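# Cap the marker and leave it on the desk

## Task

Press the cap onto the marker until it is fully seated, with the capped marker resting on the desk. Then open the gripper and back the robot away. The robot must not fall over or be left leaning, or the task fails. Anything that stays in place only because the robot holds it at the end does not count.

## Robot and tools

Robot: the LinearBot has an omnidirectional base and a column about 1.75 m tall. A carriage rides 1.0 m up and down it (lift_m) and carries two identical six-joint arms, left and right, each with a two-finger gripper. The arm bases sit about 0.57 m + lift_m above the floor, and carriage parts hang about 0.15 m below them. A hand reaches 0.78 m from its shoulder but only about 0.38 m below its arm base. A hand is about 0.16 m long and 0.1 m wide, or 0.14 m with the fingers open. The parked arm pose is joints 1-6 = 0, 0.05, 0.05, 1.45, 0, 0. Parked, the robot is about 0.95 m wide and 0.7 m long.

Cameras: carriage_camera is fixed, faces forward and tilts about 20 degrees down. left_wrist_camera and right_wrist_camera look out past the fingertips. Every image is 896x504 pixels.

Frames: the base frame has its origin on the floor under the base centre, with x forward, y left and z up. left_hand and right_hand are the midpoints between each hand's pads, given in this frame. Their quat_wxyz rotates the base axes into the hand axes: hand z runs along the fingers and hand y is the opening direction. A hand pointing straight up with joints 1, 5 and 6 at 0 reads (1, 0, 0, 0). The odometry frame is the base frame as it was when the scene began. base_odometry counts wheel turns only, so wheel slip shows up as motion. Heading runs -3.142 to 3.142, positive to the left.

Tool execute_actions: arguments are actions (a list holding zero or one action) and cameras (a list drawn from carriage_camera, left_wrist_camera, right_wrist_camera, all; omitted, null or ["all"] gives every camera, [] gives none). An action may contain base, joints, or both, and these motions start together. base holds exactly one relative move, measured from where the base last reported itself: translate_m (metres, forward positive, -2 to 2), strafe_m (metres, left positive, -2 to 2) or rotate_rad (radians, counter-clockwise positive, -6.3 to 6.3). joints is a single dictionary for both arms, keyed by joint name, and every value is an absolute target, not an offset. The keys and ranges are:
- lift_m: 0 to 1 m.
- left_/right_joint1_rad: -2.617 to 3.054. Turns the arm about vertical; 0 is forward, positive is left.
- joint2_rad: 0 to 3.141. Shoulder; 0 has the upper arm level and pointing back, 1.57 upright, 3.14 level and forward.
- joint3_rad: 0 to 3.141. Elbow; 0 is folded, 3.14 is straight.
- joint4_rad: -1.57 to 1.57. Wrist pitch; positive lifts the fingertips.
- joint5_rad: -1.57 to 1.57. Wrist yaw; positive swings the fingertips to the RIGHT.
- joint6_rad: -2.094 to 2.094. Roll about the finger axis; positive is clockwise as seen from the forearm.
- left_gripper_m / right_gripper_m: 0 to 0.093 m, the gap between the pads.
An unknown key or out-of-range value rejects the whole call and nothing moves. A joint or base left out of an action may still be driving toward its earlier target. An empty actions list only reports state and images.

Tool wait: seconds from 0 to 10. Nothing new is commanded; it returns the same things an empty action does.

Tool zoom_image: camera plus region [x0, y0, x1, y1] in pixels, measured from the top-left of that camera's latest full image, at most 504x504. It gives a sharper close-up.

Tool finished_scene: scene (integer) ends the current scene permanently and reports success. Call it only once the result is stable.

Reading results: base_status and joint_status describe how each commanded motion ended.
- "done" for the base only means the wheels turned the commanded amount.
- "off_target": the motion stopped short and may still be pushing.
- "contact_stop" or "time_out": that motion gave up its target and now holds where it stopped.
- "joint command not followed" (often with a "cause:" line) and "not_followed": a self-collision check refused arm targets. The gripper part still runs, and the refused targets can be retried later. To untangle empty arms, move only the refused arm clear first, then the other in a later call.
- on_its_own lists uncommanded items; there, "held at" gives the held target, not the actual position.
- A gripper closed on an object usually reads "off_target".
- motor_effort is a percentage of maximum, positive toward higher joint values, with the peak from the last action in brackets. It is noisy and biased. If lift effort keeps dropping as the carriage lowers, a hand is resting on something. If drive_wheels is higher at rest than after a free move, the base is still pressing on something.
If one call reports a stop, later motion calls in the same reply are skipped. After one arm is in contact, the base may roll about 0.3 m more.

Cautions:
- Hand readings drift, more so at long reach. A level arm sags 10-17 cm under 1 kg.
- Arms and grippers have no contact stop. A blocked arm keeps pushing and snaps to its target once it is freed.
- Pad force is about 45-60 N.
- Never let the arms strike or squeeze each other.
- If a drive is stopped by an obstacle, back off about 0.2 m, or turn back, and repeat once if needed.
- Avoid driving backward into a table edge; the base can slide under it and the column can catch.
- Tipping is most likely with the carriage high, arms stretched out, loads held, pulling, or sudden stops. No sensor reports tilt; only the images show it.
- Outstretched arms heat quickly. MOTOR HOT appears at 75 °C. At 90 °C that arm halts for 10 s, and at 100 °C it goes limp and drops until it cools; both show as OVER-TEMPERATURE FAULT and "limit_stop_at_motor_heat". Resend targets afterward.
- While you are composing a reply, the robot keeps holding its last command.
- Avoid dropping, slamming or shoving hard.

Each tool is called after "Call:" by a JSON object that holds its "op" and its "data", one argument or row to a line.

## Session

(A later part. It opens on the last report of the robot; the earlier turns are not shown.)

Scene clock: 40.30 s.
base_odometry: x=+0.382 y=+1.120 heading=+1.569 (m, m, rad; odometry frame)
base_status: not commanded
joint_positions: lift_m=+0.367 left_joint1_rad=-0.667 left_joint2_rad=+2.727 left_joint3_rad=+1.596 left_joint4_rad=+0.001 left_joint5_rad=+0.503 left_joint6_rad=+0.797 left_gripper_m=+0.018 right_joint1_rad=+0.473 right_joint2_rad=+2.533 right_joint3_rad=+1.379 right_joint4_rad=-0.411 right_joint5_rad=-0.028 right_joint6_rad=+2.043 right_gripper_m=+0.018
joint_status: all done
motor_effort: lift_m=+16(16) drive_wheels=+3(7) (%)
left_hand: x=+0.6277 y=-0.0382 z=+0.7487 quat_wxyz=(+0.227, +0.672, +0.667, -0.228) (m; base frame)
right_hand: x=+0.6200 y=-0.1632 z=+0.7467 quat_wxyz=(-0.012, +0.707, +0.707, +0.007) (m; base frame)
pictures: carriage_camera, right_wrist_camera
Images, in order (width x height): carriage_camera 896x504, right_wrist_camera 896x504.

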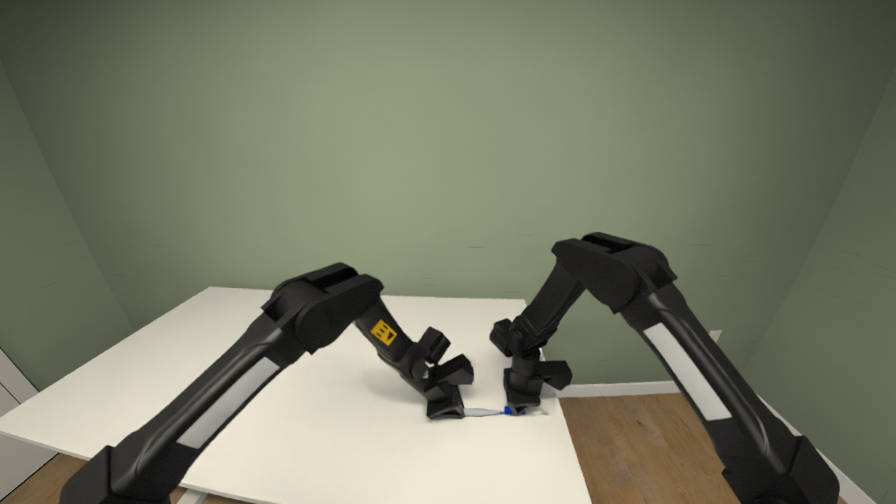

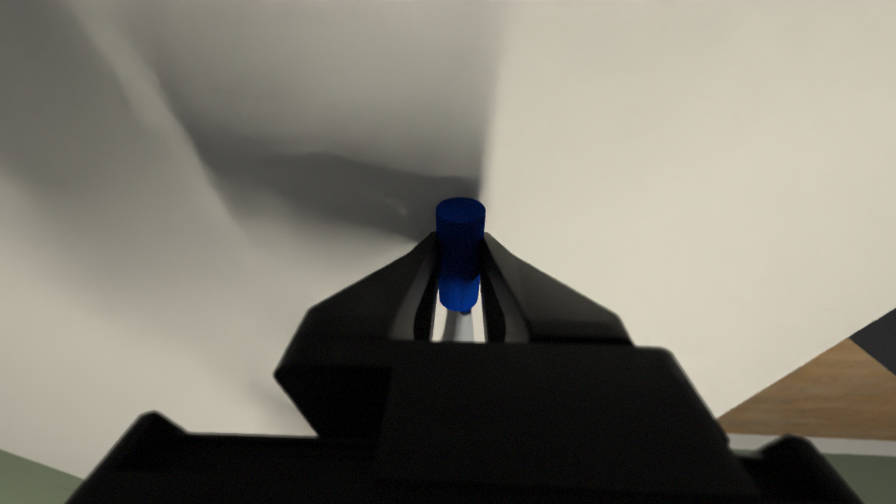

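Call:
{"op": "execute_actions", "data": {
  "actions": [
    {"joints": {"left_joint1_rad": -0.709, "left_joint2_rad": 2.783, "left_joint3_rad": 1.73, "left_joint4_rad": -0.048, "left_joint5_rad": 0.475, "left_joint6_rad": 0.741}}
  ]
}}

Call:
{"op": "zoom_image", "data": {
  "camera": "carriage_camera",
  "region": [400, 320, 580, 440]
}}

Scene clock: 41.23 s.
base_odometry: x=+0.382 y=+1.120 heading=+1.569 (m, m, rad; odometry frame)
base_status: not commanded
joint_positions: lift_m=+0.367 left_joint1_rad=-0.707 left_joint2_rad=+2.775 left_joint3_rad=+1.712 left_joint4_rad=-0.037 left_joint5_rad=+0.482 left_joint6_rad=+0.747 left_gripper_m=+0.018 right_joint1_rad=+0.473 right_joint2_rad=+2.533 right_joint3_rad=+1.379 right_joint4_rad=-0.411 right_joint5_rad=-0.029 right_joint6_rad=+2.043 right_gripper_m=+0.018
joint_status: all done
motor_effort: lift_m=+16(16) drive_wheels=-6(7) (%)
left_hand: x=+0.6325 y=-0.0655 z=+0.7492 quat_wxyz=(+0.231, +0.669, +0.669, -0.228) (m; base frame)
right_hand: x=+0.6200 y=-0.1631 z=+0.7467 quat_wxyz=(-0.013, +0.707, +0.707, +0.007) (m; base frame)
pictures: carriage_camera, left_wrist_camera, right_wrist_camera
Images, in order (width x height): carriage_camera 896x504, left_wrist_camera 896x504, right_wrist_camera 896x504.

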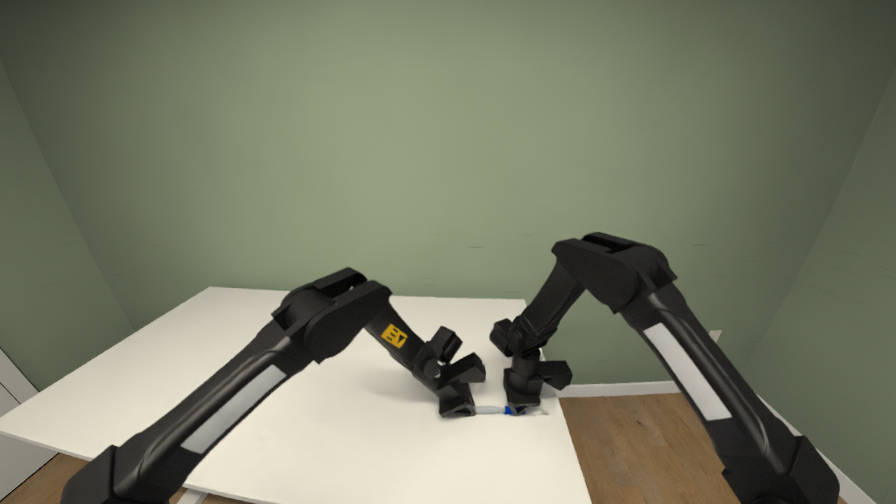

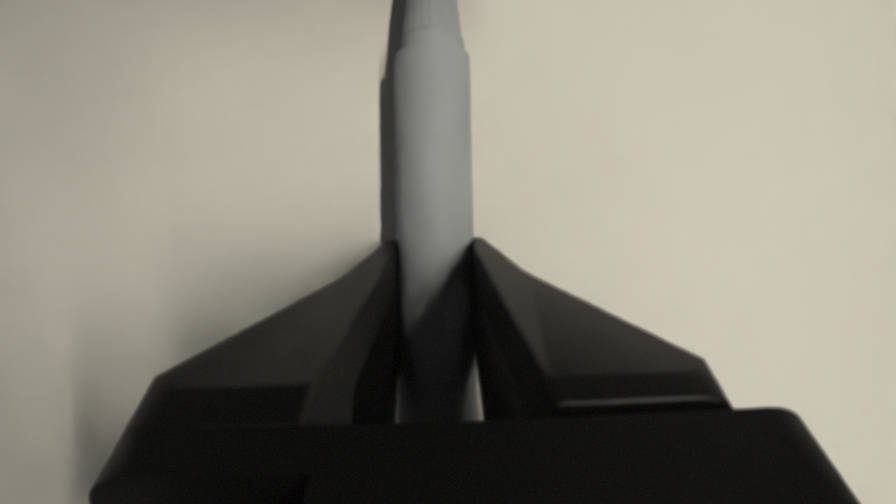

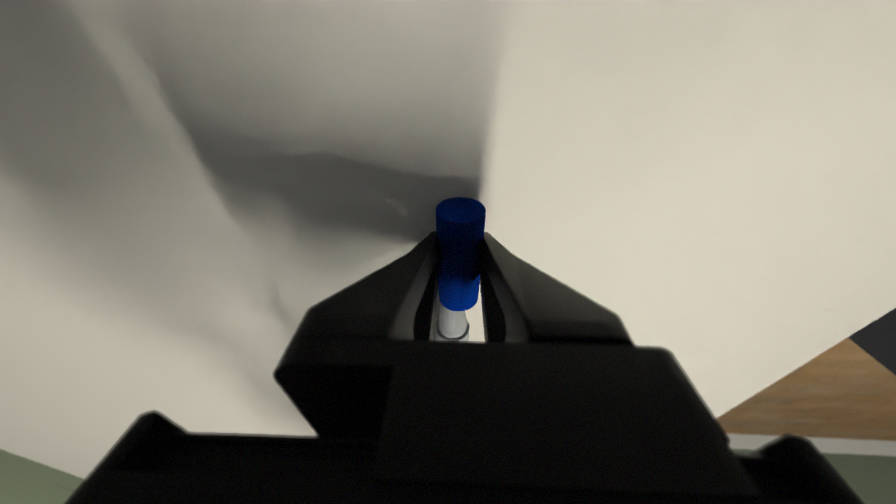

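Region (400, 320, 580, 440) of carriage_camera's 896x504 image, scaled by 2.800, with more detail than that image has.

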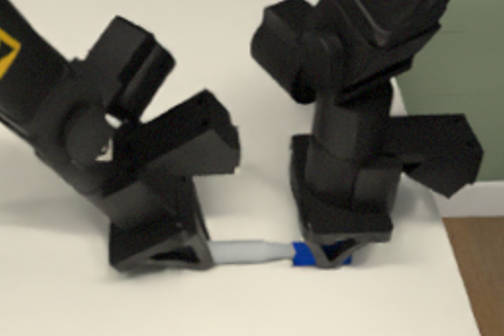

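Call:
{"op": "execute_actions", "data": {
  "actions": [
    {"joints": {"left_joint1_rad": -0.745, "left_joint2_rad": 2.818, "left_joint3_rad": 1.81, "left_joint4_rad": -0.082, "left_joint5_rad": 0.462, "left_joint6_rad": 0.708}}
  ]
}}

Call:
{"op": "zoom_image", "data": {
  "camera": "carriage_camera",
  "region": [400, 320, 580, 440]
}}

Scene clock: 42.07 s.
base_odometry: x=+0.382 y=+1.120 heading=+1.569 (m, m, rad; odometry frame)
base_status: not commanded
joint_positions: lift_m=+0.367 left_joint1_rad=-0.741 left_joint2_rad=+2.809 left_joint3_rad=+1.793 left_joint4_rad=-0.076 left_joint5_rad=+0.471 left_joint6_rad=+0.715 left_gripper_m=+0.018 right_joint1_rad=+0.473 right_joint2_rad=+2.533 right_joint3_rad=+1.379 right_joint4_rad=-0.410 right_joint5_rad=-0.027 right_joint6_rad=+2.044 right_gripper_m=+0.018
joint_status: all done
motor_effort: lift_m=+16(16) drive_wheels=-6(6) (%)
left_hand: x=+0.6292 y=-0.0858 z=+0.7495 quat_wxyz=(+0.227, +0.670, +0.668, -0.230) (m; base frame)
right_hand: x=+0.6203 y=-0.1631 z=+0.7467 quat_wxyz=(-0.012, +0.707, +0.707, +0.008) (m; base frame)
pictures: carriage_camera, left_wrist_camera, right_wrist_camera
Images, in order (width x height): carriage_camera 896x504, left_wrist_camera 896x504, right_wrist_camera 896x504.

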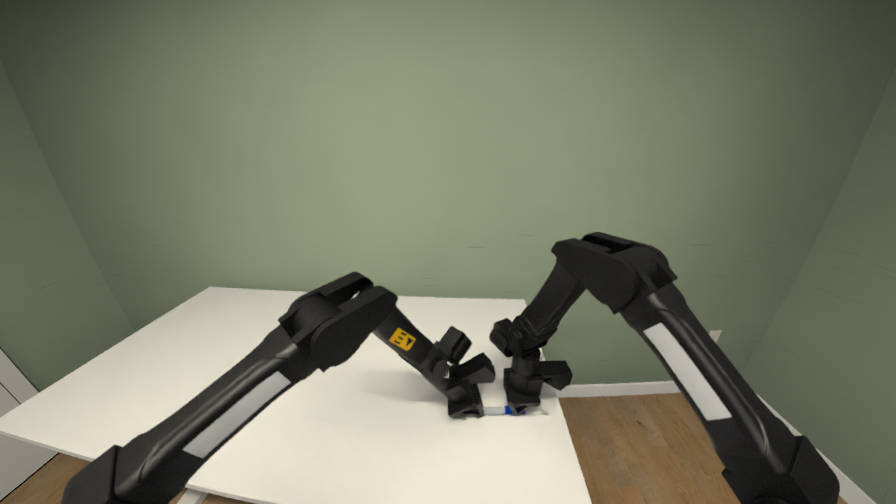

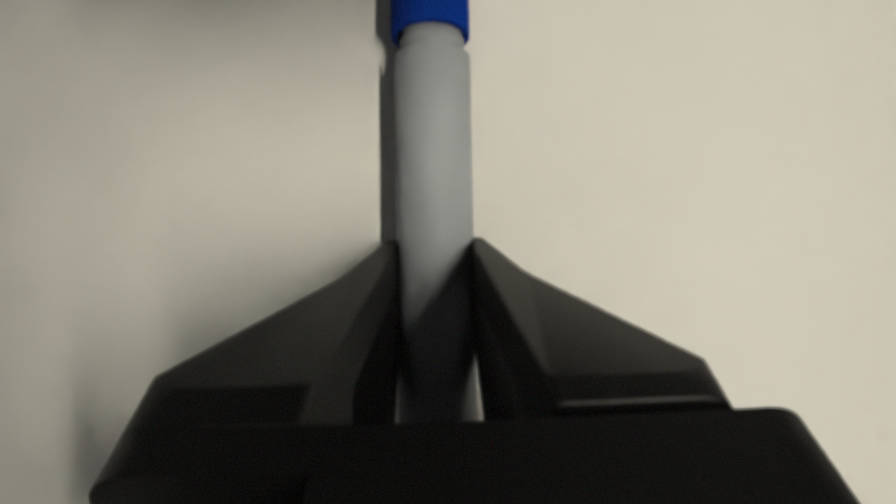

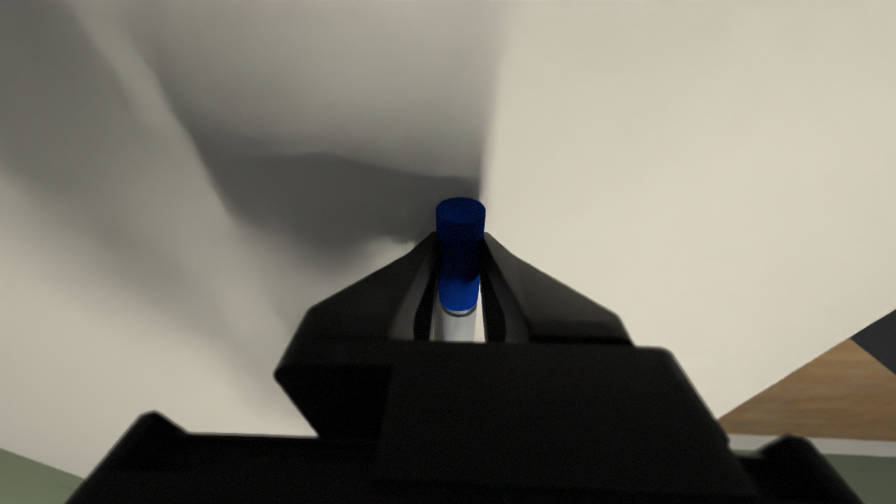

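Region (400, 320, 580, 440) of carriage_camera's 896x504 image, scaled by 2.800, with more detail than that image has.

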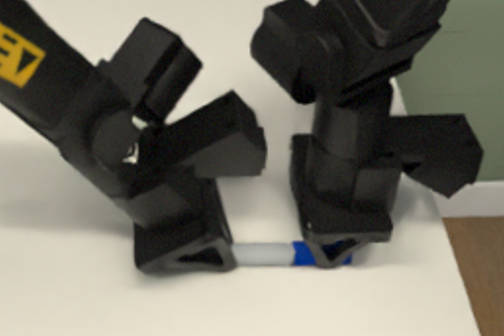

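Call:
{"op": "execute_actions", "data": {
  "actions": [
    {"joints": {"left_joint1_rad": -0.79, "left_joint2_rad": 2.802, "left_joint3_rad": 1.84, "left_joint4_rad": -0.05, "left_joint5_rad": 0.55, "right_joint1_rad": 0.52, "right_joint2_rad": 2.525, "right_joint3_rad": 1.42, "right_joint4_rad": -0.385, "right_joint5_rad": -0.175}}
  ]
}}

Call:
{"op": "zoom_image", "data": {
  "camera": "carriage_camera",
  "region": [400, 320, 580, 440]
}}

Scene clock: 43.60 s.
base_odometry: x=+0.382 y=+1.120 heading=+1.569 (m, m, rad; odometry frame)
base_status: not commanded
joint_positions: lift_m=+0.367 left_joint1_rad=-0.761 left_joint2_rad=+2.814 left_joint3_rad=+1.809 left_joint4_rad=-0.085 left_joint5_rad=+0.488 left_joint6_rad=+0.705 left_gripper_m=+0.018 right_joint1_rad=+0.479 right_joint2_rad=+2.533 right_joint3_rad=+1.384 right_joint4_rad=-0.456 right_joint5_rad=-0.021 right_joint6_rad=+2.041 right_gripper_m=+0.018
joint_status: left_joint1_rad off_target (ended at -0.761, target -0.790); left_joint5_rad off_target (ended at +0.488, target +0.550); right_joint1_rad not_followed (moved +0.006 of +0.047); right_joint2_rad not_followed (moved +0.000 of -0.008); right_joint3_rad not_followed (moved +0.005 of +0.041); right_joint4_rad not_followed (moved -0.046 of +0.025); right_joint5_rad not_followed (moved +0.007 of -0.148); the others done
motor_effort: lift_m=+16(16) drive_wheels=-6(7) (%)
left_hand: x=+0.6203 y=-0.0960 z=+0.7514 quat_wxyz=(+0.224, +0.673, +0.662, -0.241) (m; base frame)
right_hand: x=+0.6115 y=-0.1665 z=+0.7476 quat_wxyz=(-0.015, +0.704, +0.710, -0.013) (m; base frame)
pictures: carriage_camera, left_wrist_camera, right_wrist_camera
joint command not followed: on one or more control steps a check withheld the commanded joint targets of the right arm, and it was not sent them on those steps. On the call's last step the targets were still withheld.
cause: the commanded joint targets would bring a part of the robot too close to another arm (this arm's wrist (the part past joint 4) and the other arm's wrist (the part past joint 4)); next, command targets that bring no part of the robot closer to that arm.
Images, in order (width x height): carriage_camera 896x504, left_wrist_camera 896x504, right_wrist_camera 896x504.

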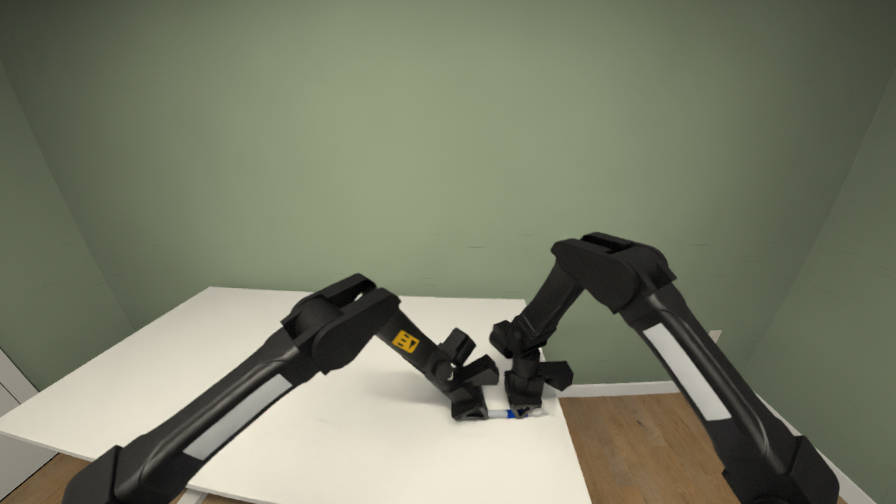

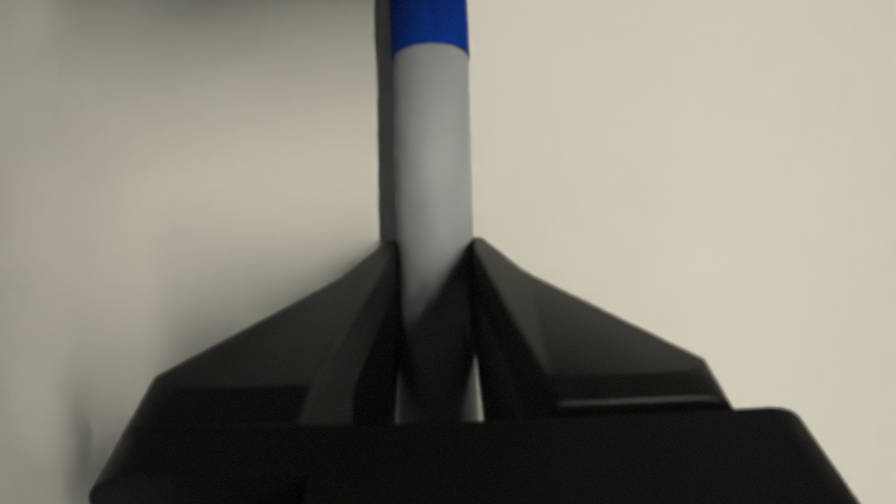

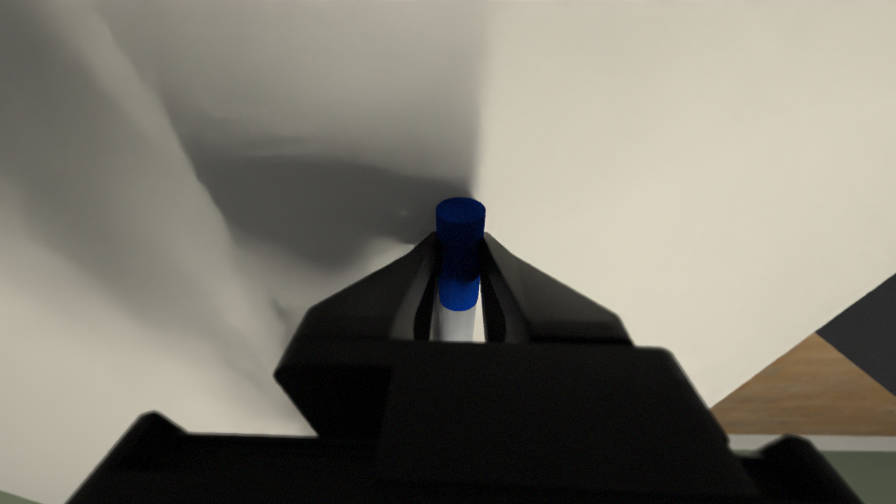

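Region (400, 320, 580, 440) of carriage_camera's 896x504 image, scaled by 2.800, with more detail than that image has.

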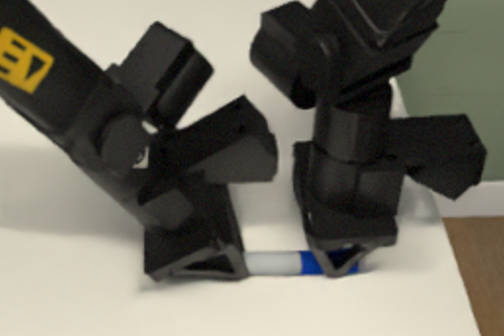

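Call:
{"op": "execute_actions", "data": {
  "actions": [
    {"joints": {"left_joint1_rad": -0.761, "left_joint2_rad": 2.814, "left_joint3_rad": 1.82, "left_joint4_rad": -0.085, "left_joint5_rad": 0.488, "left_joint6_rad": 0.705, "right_joint1_rad": 0.479, "right_joint2_rad": 2.533, "right_joint3_rad": 1.40, "right_joint4_rad": -0.456, "right_joint5_rad": -0.021, "right_joint6_rad": 2.041}}
  ],
  "cameras": []
}}

Call:
{"op": "execute_actions", "data": {
  "actions": [
    {"joints": {"left_gripper_m": 0.06, "right_gripper_m": 0.06}}
  ],
  "cameras": []
}}

Call:
{"op": "execute_actions", "data": {
  "actions": [
    {"joints": {"lift_m": 0.45}}
  ]
}}

Scene clock: 44.50 s.
base_odometry: x=+0.382 y=+1.120 heading=+1.569 (m, m, rad; odometry frame)
base_status: not commanded
joint_positions: lift_m=+0.367 left_joint1_rad=-0.757 left_joint2_rad=+2.814 left_joint3_rad=+1.809 left_joint4_rad=-0.096 left_joint5_rad=+0.489 left_joint6_rad=+0.706 left_gripper_m=+0.018 right_joint1_rad=+0.476 right_joint2_rad=+2.533 right_joint3_rad=+1.384 right_joint4_rad=-0.458 right_joint5_rad=-0.032 right_joint6_rad=+2.041 right_gripper_m=+0.018
joint_status: all done
motor_effort: lift_m=+16(16) drive_wheels=-7(3) (%)
left_hand: x=+0.6203 y=-0.0933 z=+0.7505 quat_wxyz=(+0.220, +0.672, +0.665, -0.241) (m; base frame)
right_hand: x=+0.6105 y=-0.1657 z=+0.7476 quat_wxyz=(-0.021, +0.705, +0.709, -0.013) (m; base frame)
pictures: none
joint command not followed: on one or more control steps a check withheld the commanded joint targets of the right arm, and it was not sent them on those steps.
cause: the commanded joint targets would bring a part of the robot too close to another arm (this arm's wrist (the part past joint 4) and the other arm's wrist (the part past joint 4)); next, command targets that bring no part of the robot closer to that arm.
No camera images: the call's "cameras" was empty. Leave "cameras" out to get every camera's image.

Scene clock: 45.13 s.
base_odometry: x=+0.382 y=+1.120 heading=+1.569 (m, m, rad; odometry frame)
base_status: not commanded
joint_positions: lift_m=+0.367 left_joint1_rad=-0.757 left_joint2_rad=+2.814 left_joint3_rad=+1.809 left_joint4_rad=-0.095 left_joint5_rad=+0.490 left_joint6_rad=+0.706 left_gripper_m=+0.060 right_joint1_rad=+0.476 right_joint2_rad=+2.533 right_joint3_rad=+1.384 right_joint4_rad=-0.458 right_joint5_rad=-0.029 right_joint6_rad=+2.041 right_gripper_m=+0.060
joint_status: all done
motor_effort: lift_m=+16(16) drive_wheels=-6(6) (%)
left_hand: x=+0.6203 y=-0.0935 z=+0.7507 quat_wxyz=(+0.220, +0.672, +0.664, -0.242) (m; base frame)
right_hand: x=+0.6107 y=-0.1663 z=+0.7476 quat_wxyz=(-0.020, +0.705, +0.709, -0.013) (m; base frame)
pictures: none
No camera images: the call's "cameras" was empty. Leave "cameras" out to get every camera's image.

Scene clock: 46.00 s.
base_odometry: x=+0.382 y=+1.120 heading=+1.569 (m, m, rad; odometry frame)
base_status: not commanded
joint_positions: lift_m=+0.450 left_joint1_rad=-0.757 left_joint2_rad=+2.822 left_joint3_rad=+1.809 left_joint4_rad=-0.090 left_joint5_rad=+0.489 left_joint6_rad=+0.706 left_gripper_m=+0.060 right_joint1_rad=+0.476 right_joint2_rad=+2.535 right_joint3_rad=+1.384 right_joint4_rad=-0.457 right_joint5_rad=-0.026 right_joint6_rad=+2.041 right_gripper_m=+0.060
joint_status: all done
motor_effort: lift_m=+18(22) drive_wheels=+3(7) (%)
left_hand: x=+0.6195 y=-0.0924 z=+0.8294 quat_wxyz=(+0.219, +0.672, +0.665, -0.241) (m; base frame)
right_hand: x=+0.6108 y=-0.1667 z=+0.8295 quat_wxyz=(-0.018, +0.705, +0.709, -0.014) (m; base frame)
pictures: carriage_camera, left_wrist_camera, right_wrist_camera
Images, in order (width x height): carriage_camera 896x504, left_wrist_camera 896x504, right_wrist_camera 896x504.

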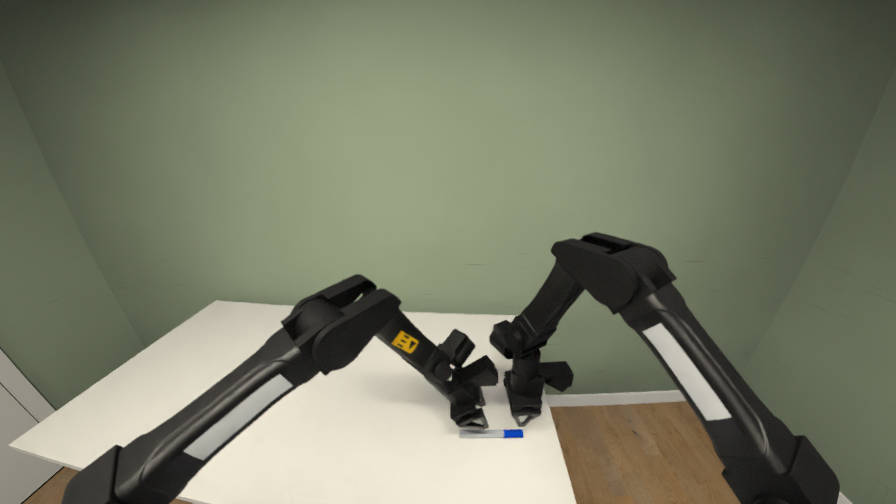

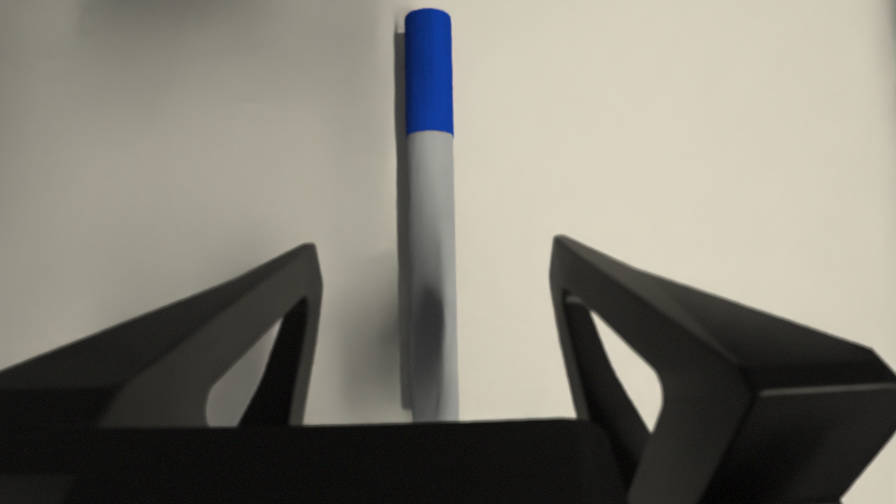

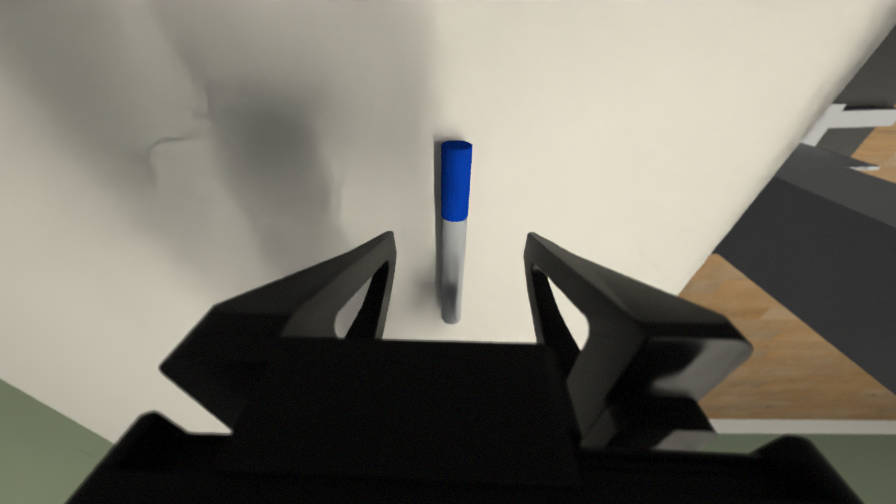

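Call:
{"op": "execute_actions", "data": {
  "actions": [
    {"joints": {"left_joint1_rad": 0.0, "left_joint2_rad": 1.6, "left_joint3_rad": 1.2, "left_joint4_rad": -0.6, "left_joint5_rad": 0, "right_joint1_rad": 0.0, "right_joint2_rad": 1.6, "right_joint3_rad": 1.2, "right_joint4_rad": -0.6}}
  ],
  "cameras": ["carriage_camera"]
}}

Call:
{"op": "finished_scene", "data": {
  "scene": 1
}}

Scene clock: 47.70 s.
base_odometry: x=+0.382 y=+1.120 heading=+1.569 (m, m, rad; odometry frame)
base_status: not commanded
joint_positions: lift_m=+0.450 left_joint1_rad=-0.003 left_joint2_rad=+1.607 left_joint3_rad=+1.212 left_joint4_rad=-0.594 left_joint5_rad=-0.007 left_joint6_rad=+0.706 left_gripper_m=+0.060 right_joint1_rad=-0.003 right_joint2_rad=+1.612 right_joint3_rad=+1.212 right_joint4_rad=-0.593 right_joint5_rad=-0.022 right_joint6_rad=+2.041 right_gripper_m=+0.060
joint_status: all done
motor_effort: lift_m=+18(18) drive_wheels=-7(7) (%)
left_hand: x=+0.6870 y=+0.3460 z=+1.1435 quat_wxyz=(+0.268, +0.331, +0.899, +0.102) (m; base frame)
right_hand: x=+0.6874 y=-0.3434 z=+1.1416 quat_wxyz=(+0.140, +0.816, +0.503, +0.248) (m; base frame)
pictures: carriage_camera
Images, in order (width x height): carriage_camera 896x504.

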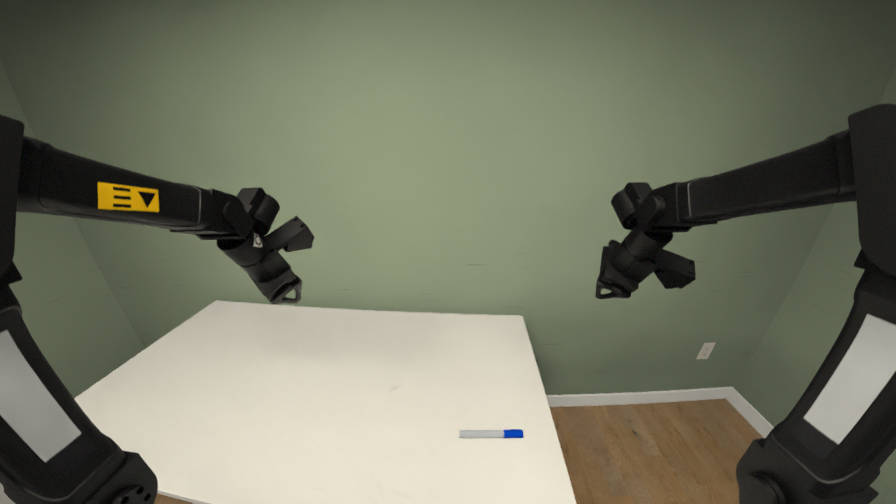

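The scene is finished: the task was done.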